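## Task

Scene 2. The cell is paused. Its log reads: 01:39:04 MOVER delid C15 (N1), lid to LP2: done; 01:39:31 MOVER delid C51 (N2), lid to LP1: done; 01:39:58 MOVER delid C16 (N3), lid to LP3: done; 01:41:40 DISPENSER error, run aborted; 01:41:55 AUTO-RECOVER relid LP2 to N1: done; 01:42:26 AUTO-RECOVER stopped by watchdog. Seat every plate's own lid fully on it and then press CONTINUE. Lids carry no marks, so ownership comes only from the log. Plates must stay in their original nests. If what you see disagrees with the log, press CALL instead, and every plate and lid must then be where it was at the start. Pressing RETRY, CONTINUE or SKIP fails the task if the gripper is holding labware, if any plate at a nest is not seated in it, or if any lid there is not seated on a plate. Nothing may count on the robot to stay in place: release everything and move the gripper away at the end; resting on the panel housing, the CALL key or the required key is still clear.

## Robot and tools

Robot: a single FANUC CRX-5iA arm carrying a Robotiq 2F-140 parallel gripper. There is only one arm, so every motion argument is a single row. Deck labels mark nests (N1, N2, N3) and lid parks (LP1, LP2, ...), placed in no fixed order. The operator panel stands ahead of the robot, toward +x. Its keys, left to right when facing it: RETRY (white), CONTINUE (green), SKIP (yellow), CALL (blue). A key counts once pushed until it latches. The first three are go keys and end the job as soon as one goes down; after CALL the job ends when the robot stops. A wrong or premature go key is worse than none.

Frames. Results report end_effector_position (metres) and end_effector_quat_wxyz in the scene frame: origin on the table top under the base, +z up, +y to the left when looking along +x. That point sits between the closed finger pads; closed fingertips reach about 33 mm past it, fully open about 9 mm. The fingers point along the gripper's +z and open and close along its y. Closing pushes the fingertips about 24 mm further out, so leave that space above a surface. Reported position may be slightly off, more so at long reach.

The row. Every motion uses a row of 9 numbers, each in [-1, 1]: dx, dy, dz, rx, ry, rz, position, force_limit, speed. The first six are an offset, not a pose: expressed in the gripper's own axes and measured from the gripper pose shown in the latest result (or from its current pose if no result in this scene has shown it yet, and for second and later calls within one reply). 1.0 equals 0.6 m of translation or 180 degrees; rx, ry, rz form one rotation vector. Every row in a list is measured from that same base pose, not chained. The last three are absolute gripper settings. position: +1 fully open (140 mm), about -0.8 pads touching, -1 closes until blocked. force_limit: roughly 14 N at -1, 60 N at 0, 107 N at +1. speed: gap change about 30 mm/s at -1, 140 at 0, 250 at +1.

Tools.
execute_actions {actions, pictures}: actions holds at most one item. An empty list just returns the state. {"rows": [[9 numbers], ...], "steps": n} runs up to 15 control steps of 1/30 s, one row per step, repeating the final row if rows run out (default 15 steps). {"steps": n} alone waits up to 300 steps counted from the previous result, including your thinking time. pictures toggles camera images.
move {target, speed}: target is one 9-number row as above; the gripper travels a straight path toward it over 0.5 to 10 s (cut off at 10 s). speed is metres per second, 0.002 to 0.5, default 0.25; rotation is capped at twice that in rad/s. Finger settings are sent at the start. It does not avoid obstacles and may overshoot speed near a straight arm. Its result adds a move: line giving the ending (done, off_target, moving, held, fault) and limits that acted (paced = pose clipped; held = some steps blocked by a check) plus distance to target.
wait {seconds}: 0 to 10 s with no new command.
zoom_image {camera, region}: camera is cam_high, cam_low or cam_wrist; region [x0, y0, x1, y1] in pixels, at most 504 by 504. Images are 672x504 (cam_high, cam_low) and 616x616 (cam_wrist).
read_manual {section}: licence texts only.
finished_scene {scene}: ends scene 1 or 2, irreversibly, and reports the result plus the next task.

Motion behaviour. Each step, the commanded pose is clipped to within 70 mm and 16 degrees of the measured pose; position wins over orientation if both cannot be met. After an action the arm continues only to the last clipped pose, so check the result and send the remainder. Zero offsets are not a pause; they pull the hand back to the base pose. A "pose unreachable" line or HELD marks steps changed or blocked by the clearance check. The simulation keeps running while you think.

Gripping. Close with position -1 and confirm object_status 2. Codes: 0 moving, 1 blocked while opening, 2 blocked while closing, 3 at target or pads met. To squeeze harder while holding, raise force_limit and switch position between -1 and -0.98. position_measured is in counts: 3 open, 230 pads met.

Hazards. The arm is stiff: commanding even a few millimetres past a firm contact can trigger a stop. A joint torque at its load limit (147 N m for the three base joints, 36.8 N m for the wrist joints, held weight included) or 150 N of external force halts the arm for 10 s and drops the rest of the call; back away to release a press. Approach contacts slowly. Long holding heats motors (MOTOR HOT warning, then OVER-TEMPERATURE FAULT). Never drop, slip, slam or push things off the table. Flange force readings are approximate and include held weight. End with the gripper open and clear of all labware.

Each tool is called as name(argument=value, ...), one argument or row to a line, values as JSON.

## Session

execute_actions(
  actions=[],
)

Scene clock: 0.00 s of 9600.00 s.
end_effector_position=(+0.8301, -0.3072, +0.3663) position_measured=3 object_status=3 end_effector_quat_wxyz=(+0.508, +0.352, +0.579, +0.531)
Joint positions: [-0.013  1.601  0.43   0.071  1.754  2.365]
Joint velocities: [-0.001  0.002 -0.    -0.001 -0.001 -0.   ]
Flange force (N, the push that the arm receives, along the gripper's own x y z axes): no reading
Hand target: +0.830, -0.307, +0.366; +0.508, +0.352, +0.579, +0.531

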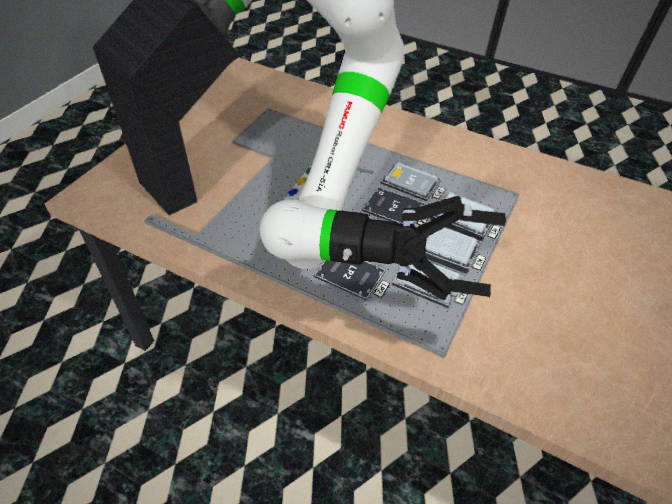

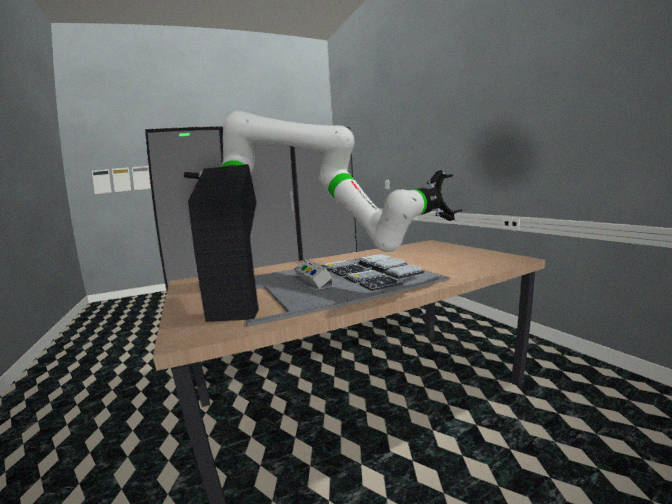

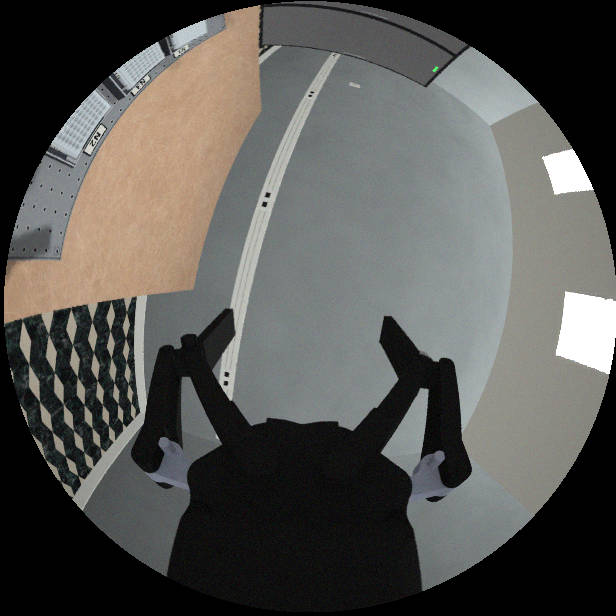

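move(
  target=[0.44,0.008,-0.289,0.395,0.378,-0.262,1,0,0],
)

zoom_image(
  camera="cam_high",
  region=[260, 140, 520, 320],
)

Scene clock: 7.80 s of 9600.00 s.
end_effector_position=(+0.6004, -0.1015, +0.2998) position_measured=3 object_status=3 end_effector_quat_wxyz=(+0.002, +0.001, +1.000, -0.003)
Joint positions: [-0.52   0.683 -0.263  2.126  1.284  2.897]
Joint velocities: [ 0.    -0.    -0.     0.    -0.001 -0.001]
Flange force (N, the push that the arm receives, along the gripper's own x y z axes): [3.8 -0.1 -3.0]
Hand target: +0.600, -0.102, +0.300; +0.002, +0.001, +1.000, -0.003
Off the commanded pose: 0.001 m, 0 deg.
After step 90, 0.60 s passed at rest.
move: done

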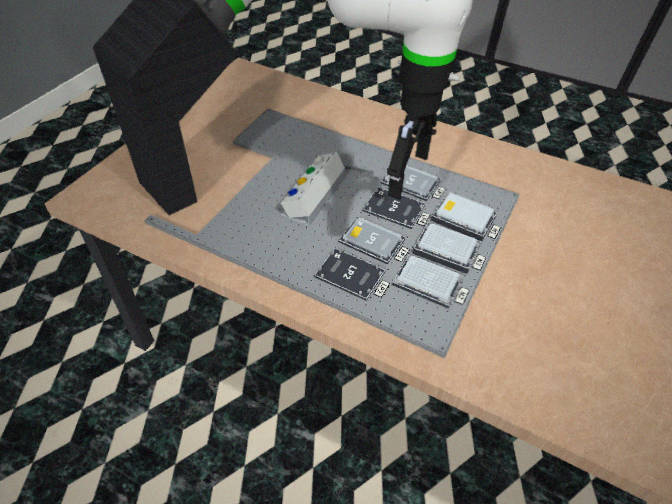

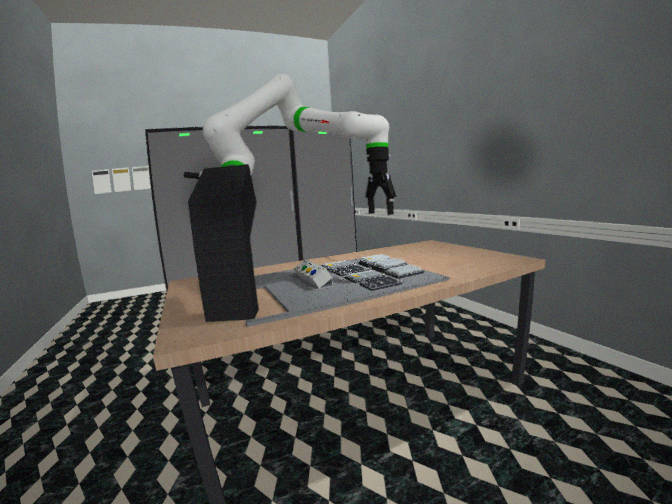

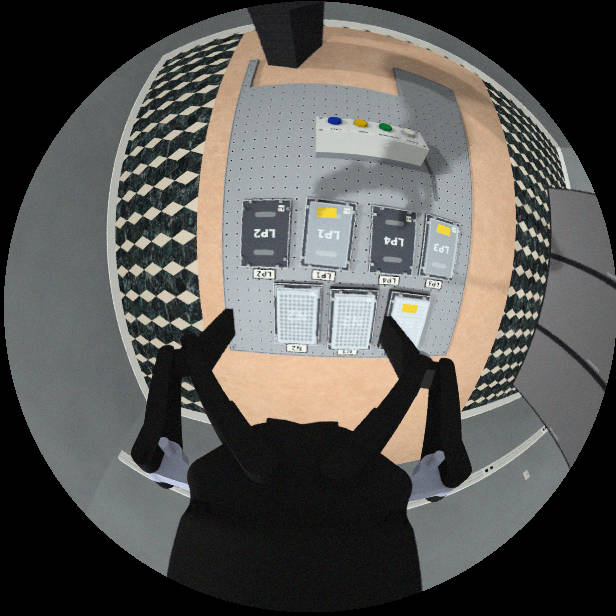

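Region (260, 140, 520, 320) of cam_high's 672x504 image, scaled by 1.938, with more detail than that image has; it fills the top 349 rows of this view, and the rest is white.

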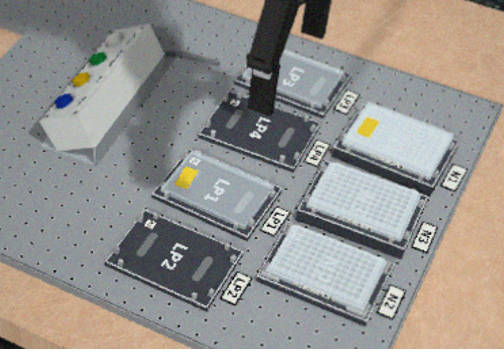

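move(
  target=[0.13,0.06,0.33,0,0,0,0.55,-0.6,0],
)

zoom_image(
  camera="cam_wrist",
  region=[150, 150, 500, 450],
)

zoom_image(
  camera="cam_high",
  region=[380, 190, 510, 315],
)

Scene clock: 11.10 s of 9600.00 s.
end_effector_position=(+0.5227, -0.0661, +0.1015) position_measured=59 object_status=3 end_effector_quat_wxyz=(+0.001, +0.001, +1.000, -0.003)
Joint positions: [-0.121  0.711 -0.577  1.64   1.013  3.187]
Joint velocities: [ 0.    -0.    -0.    -0.    -0.    -0.001]
Flange force (N, the push that the arm receives, along the gripper's own x y z axes): [2.7 -0.2 -4.2]
Hand target: +0.523, -0.066, +0.101; +0.001, +0.001, +1.000, -0.003
Off the commanded pose: 0.001 m, 0 deg.
move: done

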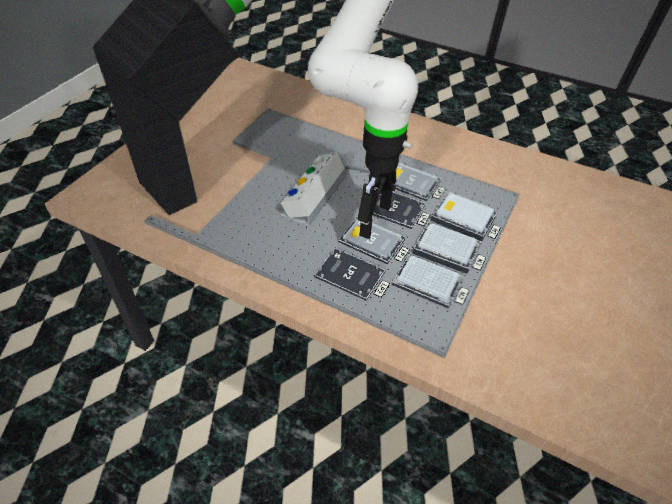

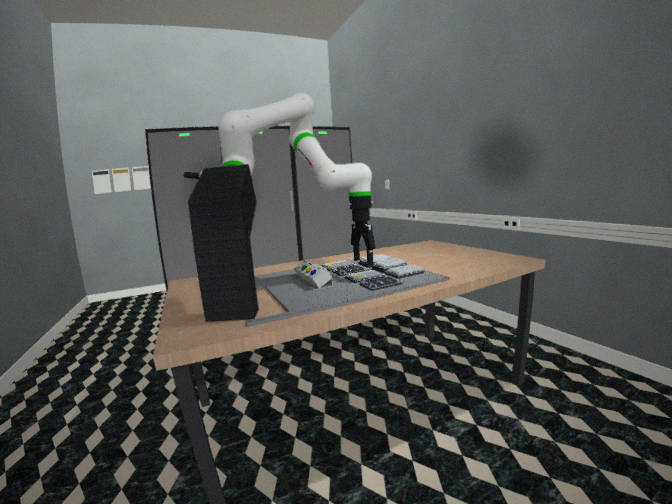

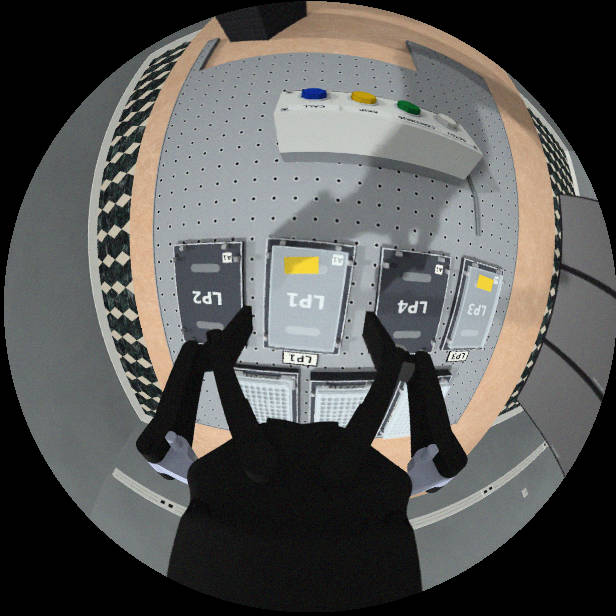

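Region (150, 150, 500, 450) of cam_wrist's 616x616 image, scaled by 1.440, with more detail than that image has; it fills the top 432 rows of this view, and the rest is white.

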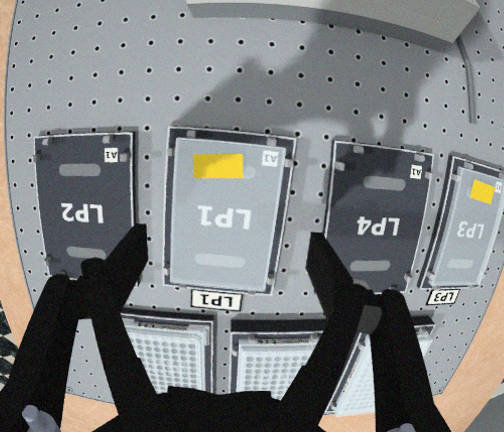

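Region (380, 190, 510, 315) of cam_high's 672x504 image, scaled by 3.877, with more detail than that image has; it fills the top 485 rows of this view, and the rest is white.

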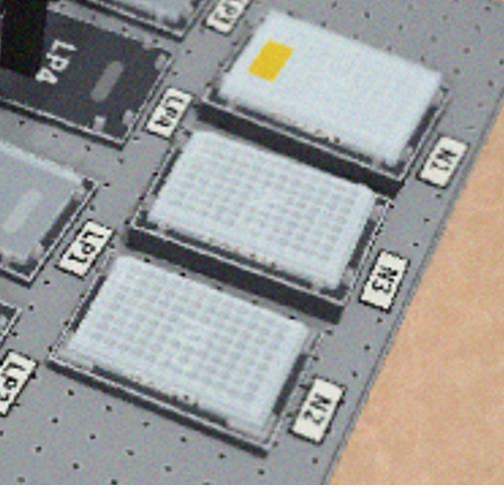

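move(
  target=[0.01,0,0.055,0,0,0.01,0.5,-0.6,0],
  speed=0.08,
)

zoom_image(
  camera="cam_wrist",
  region=[190, 200, 440, 450],
)

zoom_image(
  camera="cam_high",
  region=[320, 190, 430, 280],
)

Scene clock: 14.20 s of 9600.00 s.
end_effector_position=(+0.5167, -0.0662, +0.0685) position_measured=66 object_status=3 end_effector_quat_wxyz=(+0.001, +0.017, +1.000, -0.003)
Joint positions: [-0.042  0.75  -0.574  1.542  0.991  3.198]
Joint velocities: [ 0.     0.001  0.    -0.    -0.001 -0.002]
Flange force (N, the push that the arm receives, along the gripper's own x y z axes): [0.8 -2.5 -3.0]
Hand target: +0.517, -0.066, +0.068; +0.001, +0.017, +1.000, -0.003
Off the commanded pose: 0.000 m, 0 deg.
move: done

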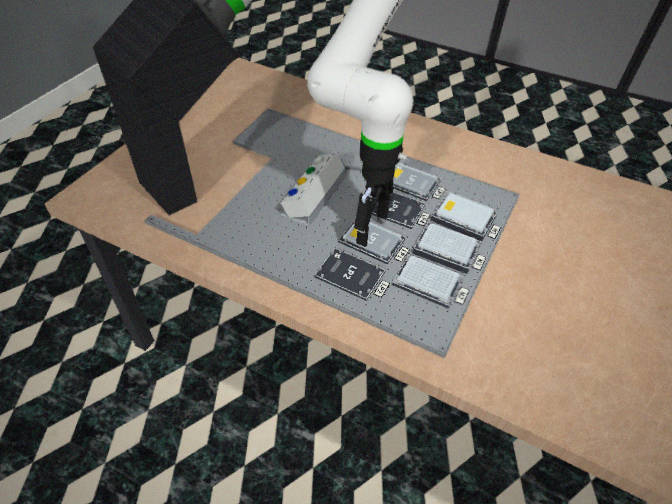

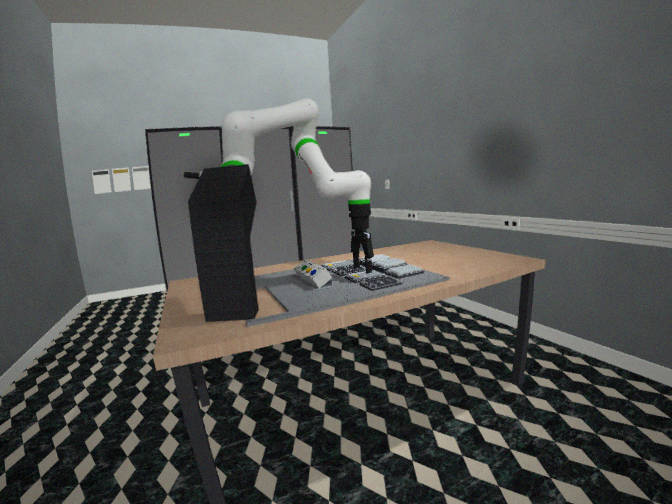

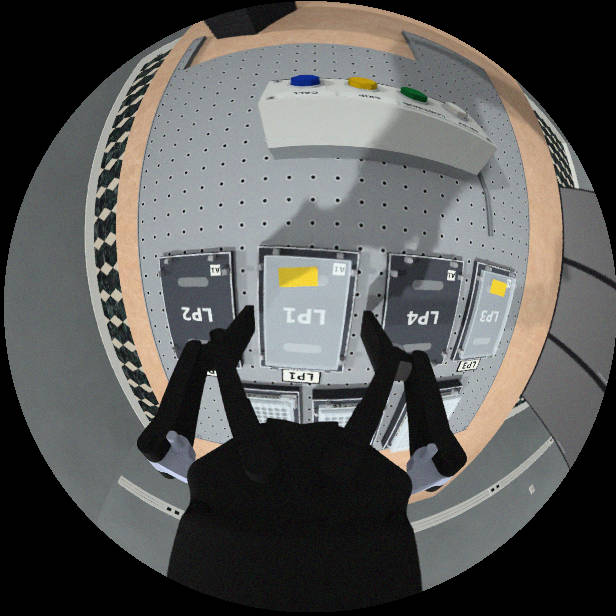

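Region (190, 200, 440, 450) of cam_wrist's 616x616 image, scaled by 2.016, with more detail than that image has.

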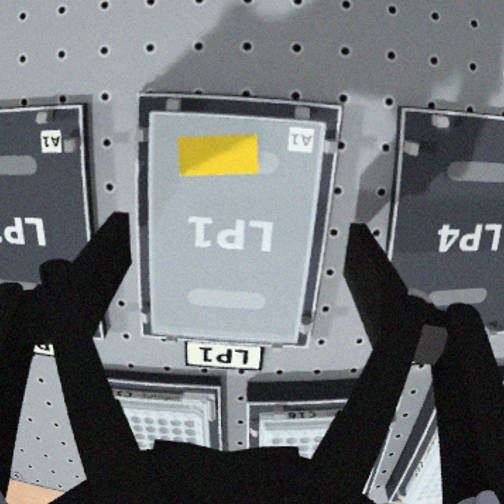

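Region (320, 190, 430, 280) of cam_high's 672x504 image, scaled by 4.582, with more detail than that image has; it fills the top 412 rows of this view, and the rest is white.

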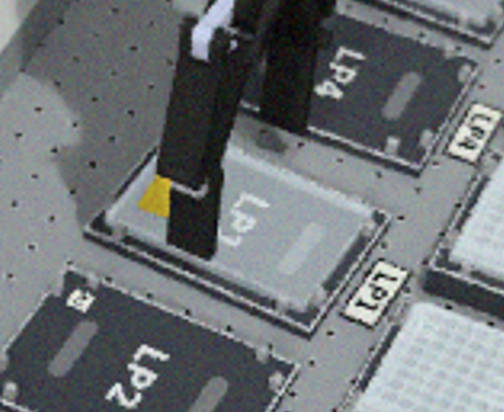

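move(
  target=[-0.008,-0.006,0.025,0,0,0,0.42,-0.6,0],
  speed=0.03,
)

zoom_image(
  camera="cam_wrist",
  region=[190, 200, 440, 450],
)

zoom_image(
  camera="cam_high",
  region=[320, 190, 430, 280],
)

Scene clock: 16.80 s of 9600.00 s.
end_effector_position=(+0.5214, -0.0699, +0.0535) position_measured=76 object_status=3 end_effector_quat_wxyz=(+0.001, +0.017, +1.000, -0.003)
Joint positions: [-0.014  0.781 -0.546  1.513  0.985  3.201]
Joint velocities: [ 0.    -0.     0.    -0.001 -0.     0.001]
Flange force (N, the push that the arm receives, along the gripper's own x y z axes): [1.8 -0.8 -6.0]
Hand target: +0.521, -0.070, +0.054; +0.001, +0.017, +1.000, -0.003
Off the commanded pose: 0.000 m, 0 deg.
move: done

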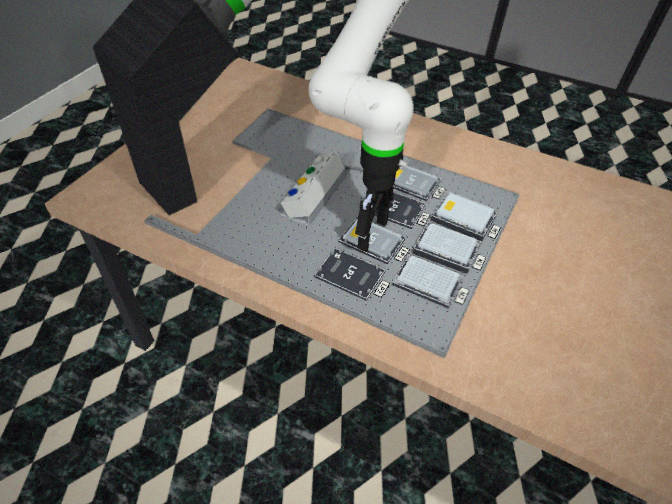

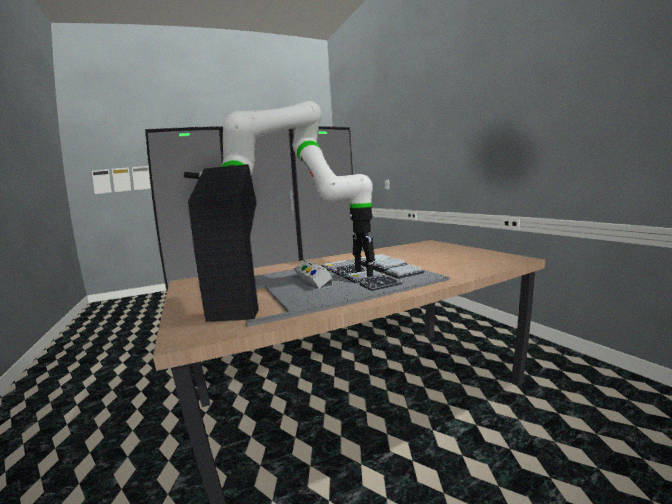

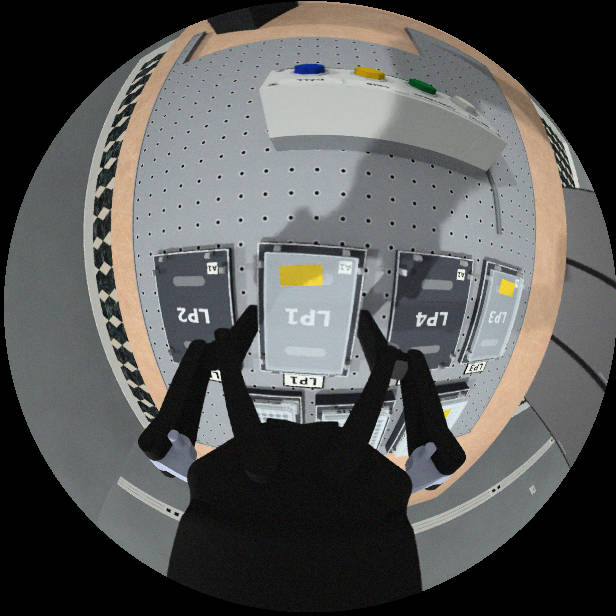

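Region (190, 200, 440, 450) of cam_wrist's 616x616 image, scaled by 2.016, with more detail than that image has.

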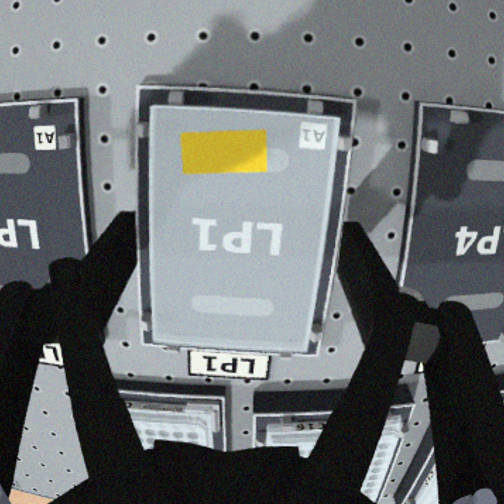

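Region (320, 190, 430, 280) of cam_high's 672x504 image, scaled by 4.582, with more detail than that image has; it fills the top 412 rows of this view, and the rest is white.

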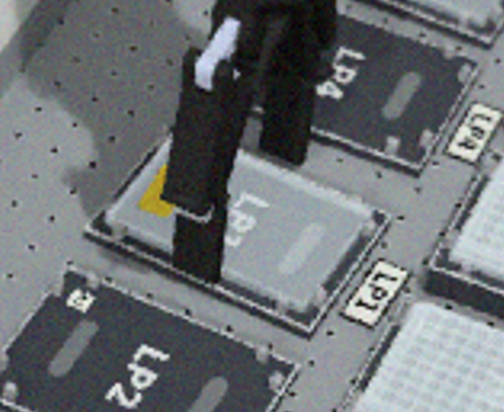

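move(
  target=[0,0,0.009,0,0,0,0.42,-0.6,0],
  speed=0.01,
)

move(
  target=[0,0,0,0,0,0,-1,-0.6,-0.8],
)

zoom_image(
  camera="cam_high",
  region=[320, 190, 430, 280],
)

Scene clock: 19.30 s of 9600.00 s.
end_effector_position=(+0.5215, -0.0700, +0.0481) position_measured=76 object_status=3 end_effector_quat_wxyz=(+0.001, +0.017, +1.000, -0.003)
Joint positions: [-0.002  0.788 -0.542  1.499  0.982  3.205]
Joint velocities: [-0.    -0.001  0.    -0.001  0.001  0.001]
Flange force (N, the push that the arm receives, along the gripper's own x y z axes): [3.5 -0.4 -4.3]
Hand target: +0.521, -0.070, +0.048; +0.001, +0.017, +1.000, -0.003
Off the commanded pose: 0.000 m, 0 deg.
move: done

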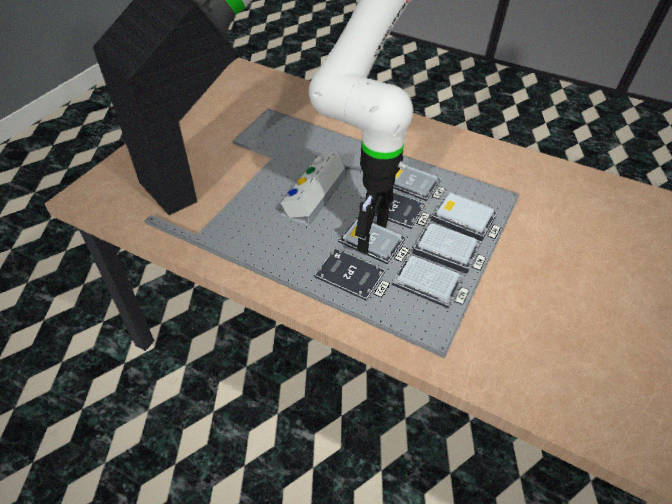

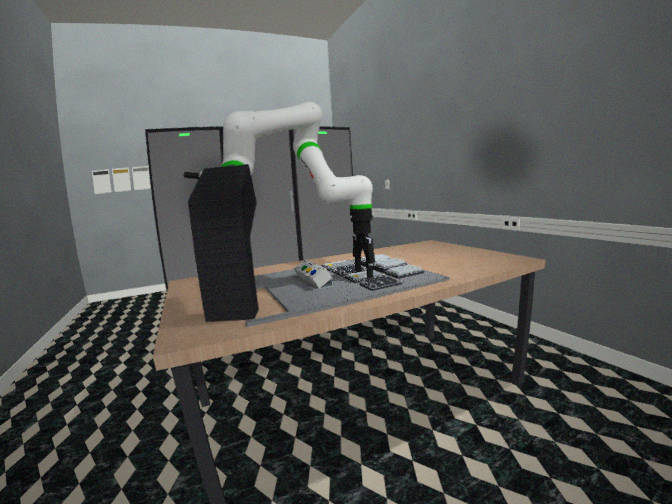

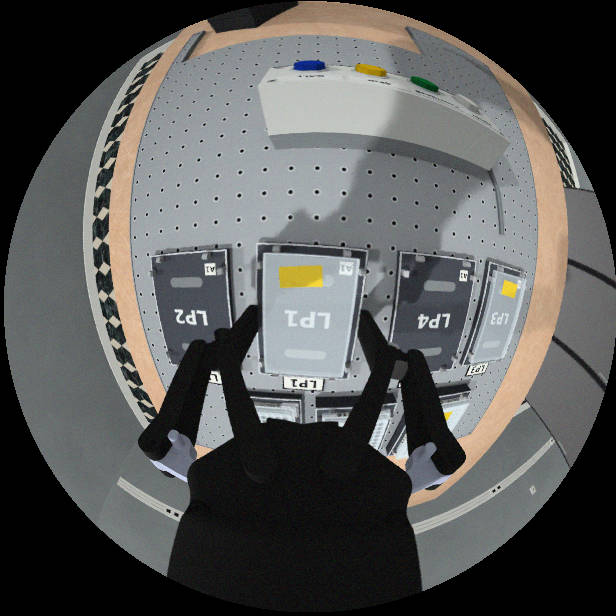

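Scene clock: 19.80 s of 9600.00 s.
end_effector_position=(+0.5215, -0.0698, +0.0482) position_measured=95 object_status=2 end_effector_quat_wxyz=(+0.001, +0.017, +1.000, -0.003)
Joint positions: [-0.002  0.788 -0.542  1.499  0.982  3.205]
Joint velocities: [-0.    -0.    -0.     0.001  0.     0.001]
Flange force (N, the push that the arm receives, along the gripper's own x y z axes): [21.6 24.5 -75.7]
Hand target: +0.521, -0.070, +0.048; +0.001, +0.017, +1.000, -0.003
Off the commanded pose: 0.000 m, 0 deg.
move: done

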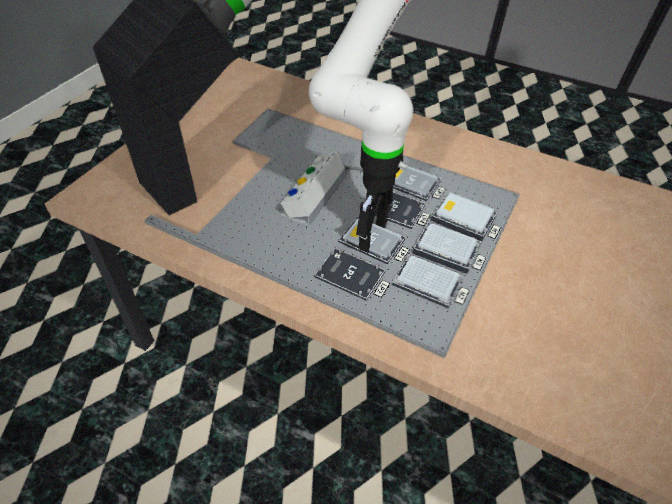

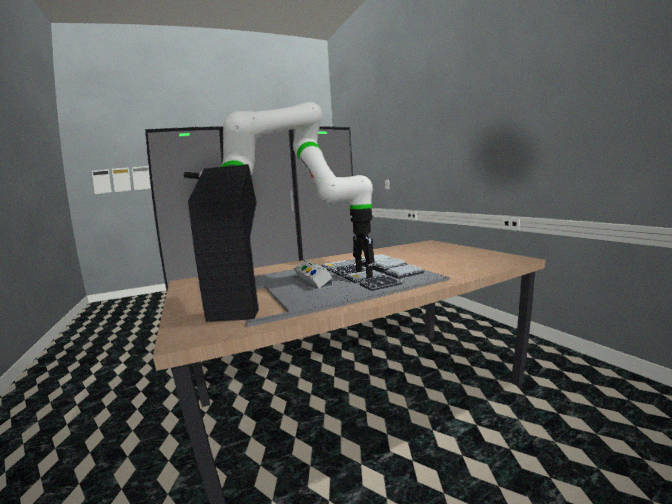

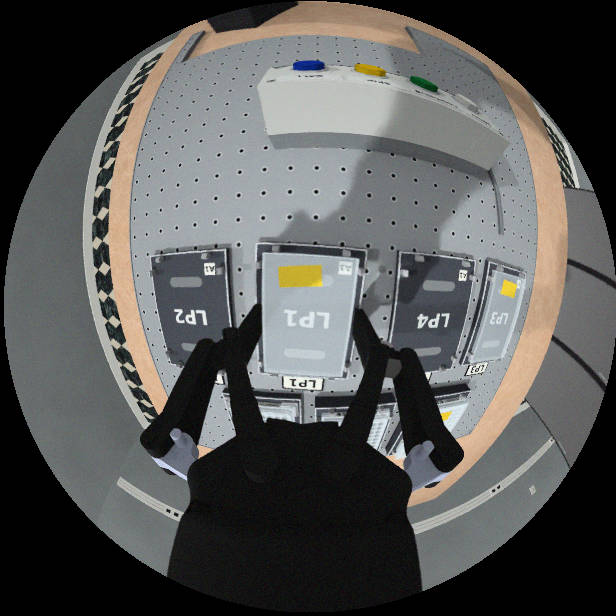

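Region (320, 190, 430, 280) of cam_high's 672x504 image, scaled by 4.582, with more detail than that image has; it fills the top 412 rows of this view, and the rest is white.

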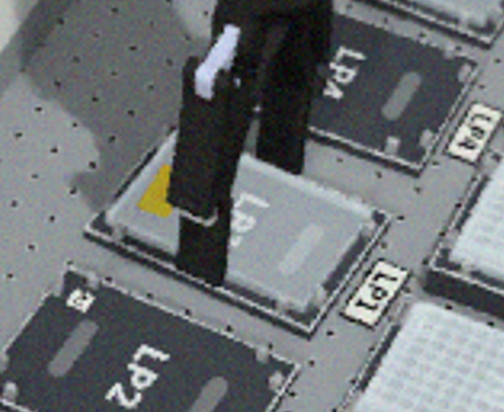

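Tips hit the base. Open slightly, raise, regrip.

move(
  target=[0,-0.002,-0.007,0,0,0,0.35,-0.6,0],
  speed=0.01,
)

move(
  target=[0,0,0,0,0,0,-1,-0.6,-0.8],
)

Scene clock: 21.83 s of 9600.00 s.
end_effector_position=(+0.5215, -0.0710, +0.0524) position_measured=85 object_status=3 end_effector_quat_wxyz=(+0.001, +0.017, +1.000, -0.003)
Joint positions: [-0.013  0.784 -0.544  1.511  0.985  3.204]
Joint velocities: [ 0.     0.001  0.     0.001 -0.     0.001]
Flange force (N, the push that the arm receives, along the gripper's own x y z axes): [0.9 -0.9 -5.2]
Hand target: +0.522, -0.071, +0.052; +0.001, +0.017, +1.000, -0.003
Off the commanded pose: 0.000 m, 0 deg.
move: done

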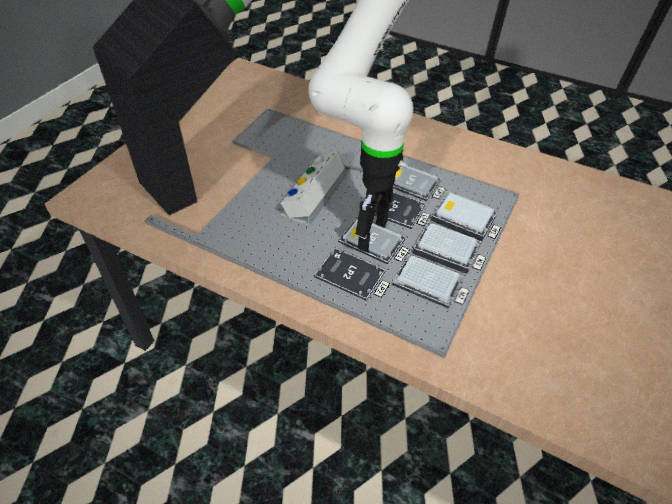

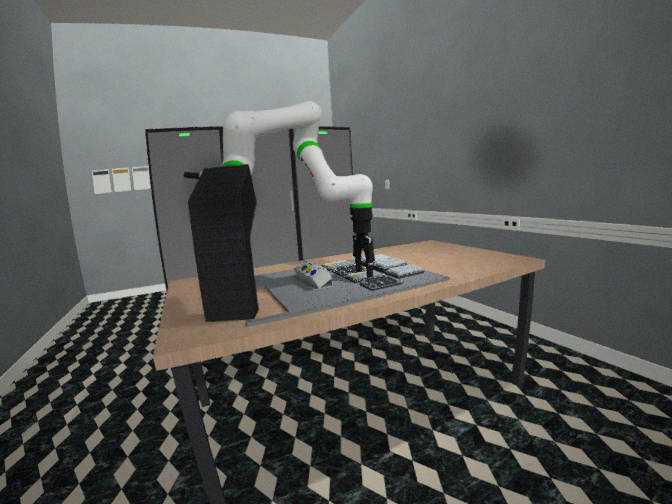

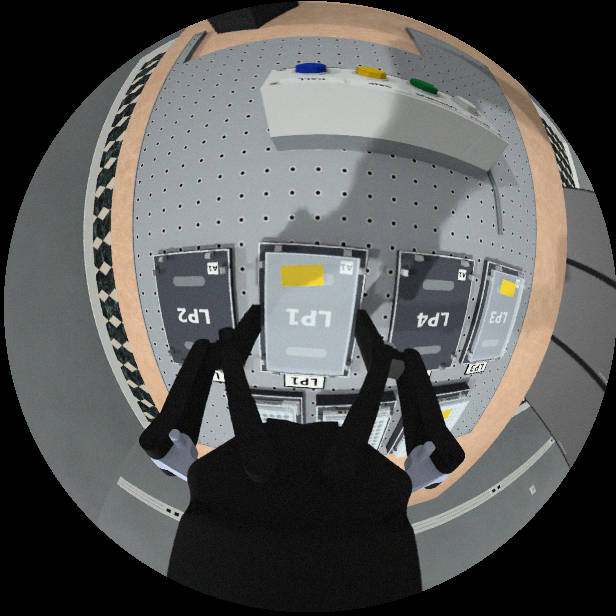

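Scene clock: 22.33 s of 9600.00 s.
end_effector_position=(+0.5215, -0.0710, +0.0525) position_measured=102 object_status=2 end_effector_quat_wxyz=(+0.002, +0.017, +1.000, -0.003)
Joint positions: [-0.013  0.784 -0.544  1.511  0.985  3.204]
Joint velocities: [ 0.     0.001 -0.     0.001  0.001  0.   ]
Flange force (N, the push that the arm receives, along the gripper's own x y z axes): [7.7 1.9 -22.8]
Hand target: +0.521, -0.071, +0.052; +0.001, +0.017, +1.000, -0.003
Off the commanded pose: 0.000 m, 0 deg.
move: done

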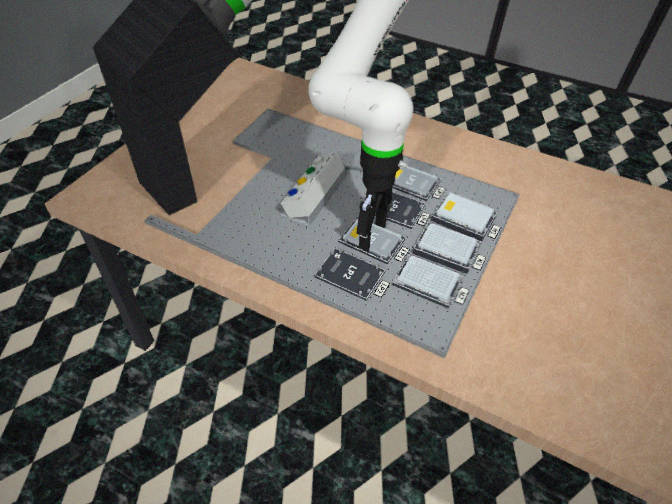

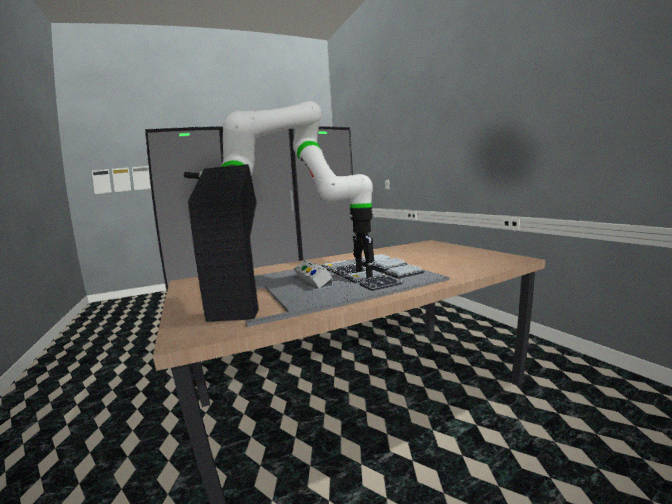

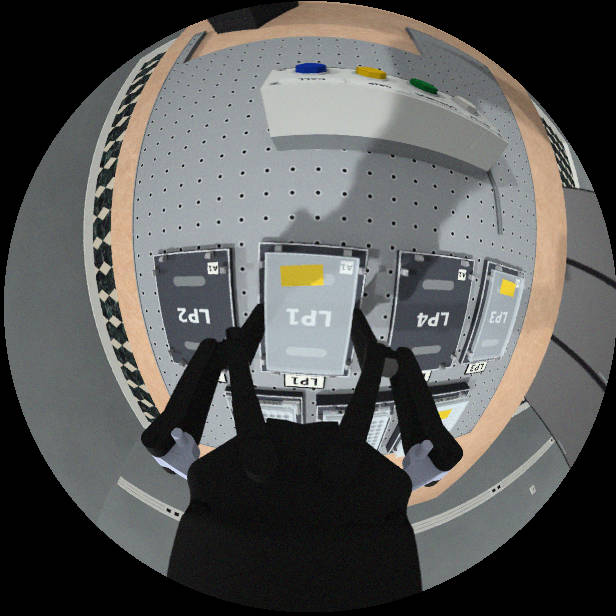

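move(
  target=[0,0,-0.07,0,0,0,-1,-0.6,-0.8],
  speed=0.06,
)

move(
  target=[-0.283,-0.08,0,0,0,-0.01,-1,-0.6,-0.8],
  speed=0.15,
)

zoom_image(
  camera="cam_wrist",
  region=[210, 210, 410, 410],
)

zoom_image(
  camera="cam_high",
  region=[380, 220, 490, 315],
)

Scene clock: 25.33 s of 9600.00 s.
end_effector_position=(+0.5214, -0.0710, +0.0945) position_measured=102 object_status=2 end_effector_quat_wxyz=(+0.002, +0.017, +1.000, -0.003)
Joint positions: [-0.109  0.729 -0.571  1.622  1.009  3.171]
Joint velocities: [-0.    -0.001  0.     0.     0.    -0.003]
Flange force (N, the push that the arm receives, along the gripper's own x y z axes): [2.4 -1.5 -3.4]
Hand target: +0.521, -0.071, +0.094; +0.002, +0.017, +1.000, -0.003
Off the commanded pose: 0.000 m, 0 deg.
move: done

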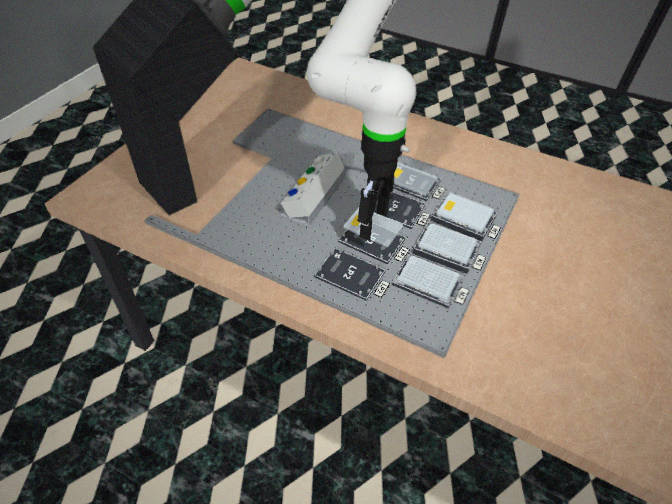

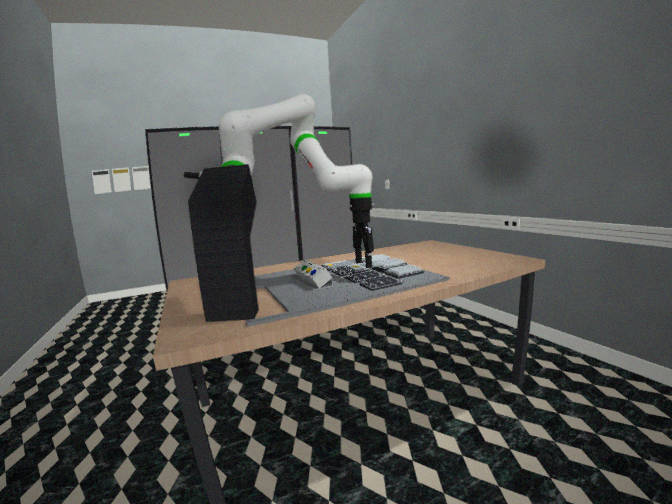

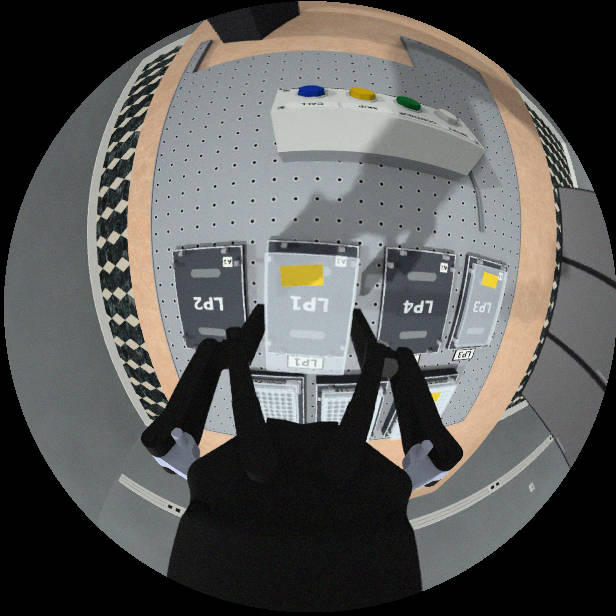

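Scene clock: 26.93 s of 9600.00 s.
end_effector_position=(+0.6900, -0.1240, +0.0951) position_measured=102 object_status=2 end_effector_quat_wxyz=(+0.002, +0.001, +1.000, -0.003)
Joint positions: [-0.174  0.994  0.017  1.862  1.092  2.84 ]
Joint velocities: [-0.001 -0.     0.001  0.002  0.001  0.   ]
Flange force (N, the push that the arm receives, along the gripper's own x y z axes): [3.0 0.0 -3.0]
Hand target: +0.690, -0.124, +0.095; +0.002, +0.001, +1.000, -0.003
Off the commanded pose: 0.001 m, 0 deg.
move: done

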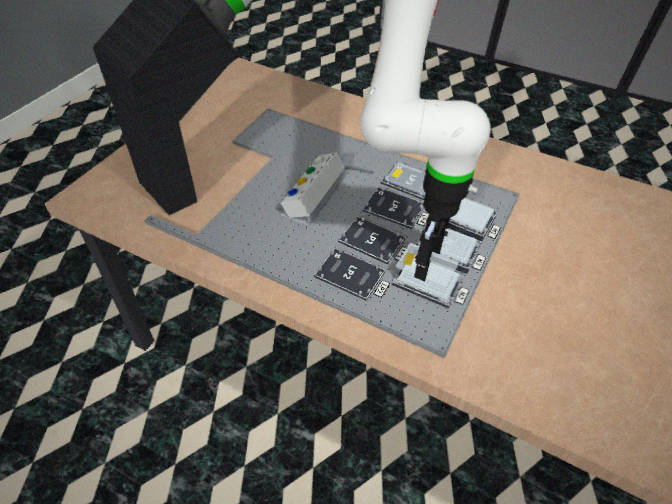

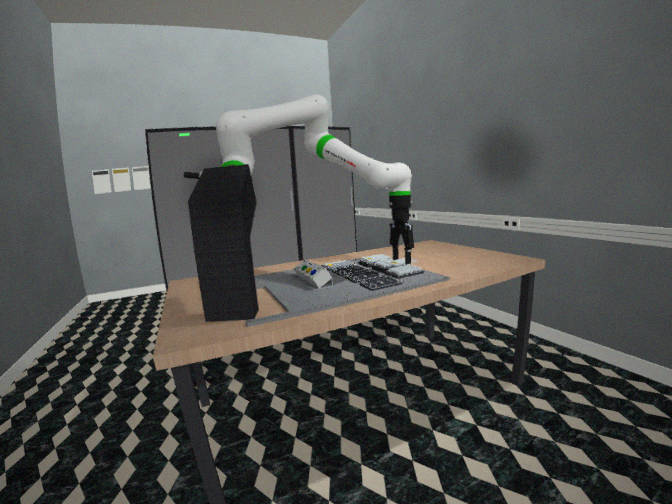

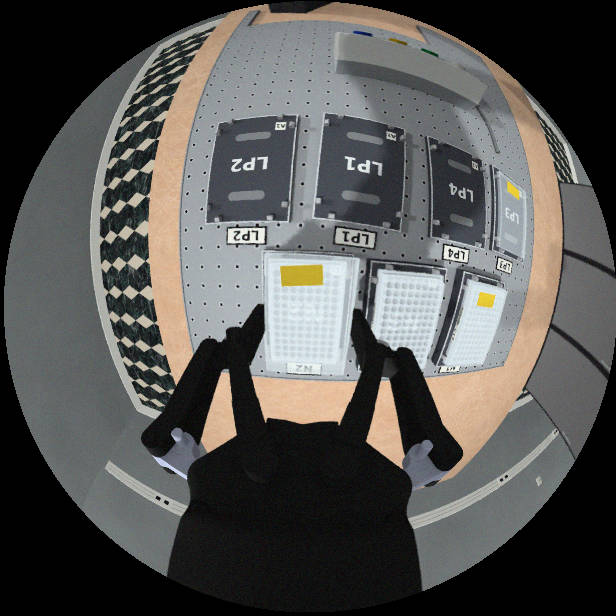

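Region (210, 210, 410, 410) of cam_wrist's 616x616 image, scaled by 2.520, with more detail than that image has.

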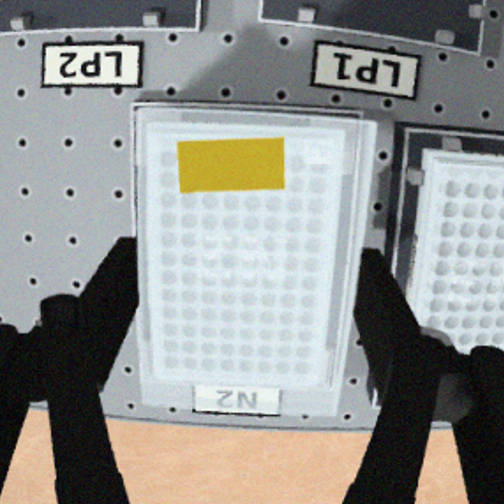

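Region (380, 220, 490, 315) of cam_high's 672x504 image, scaled by 4.582, with more detail than that image has; it fills the top 435 rows of this view, and the rest is white.

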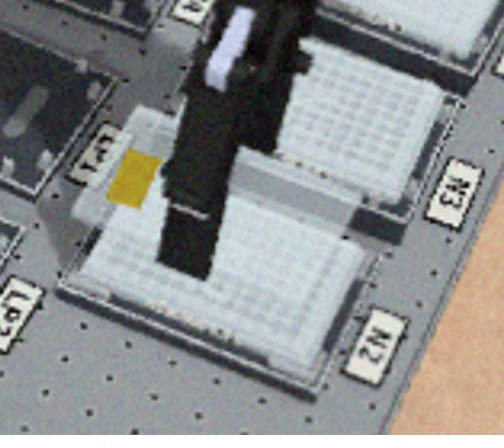

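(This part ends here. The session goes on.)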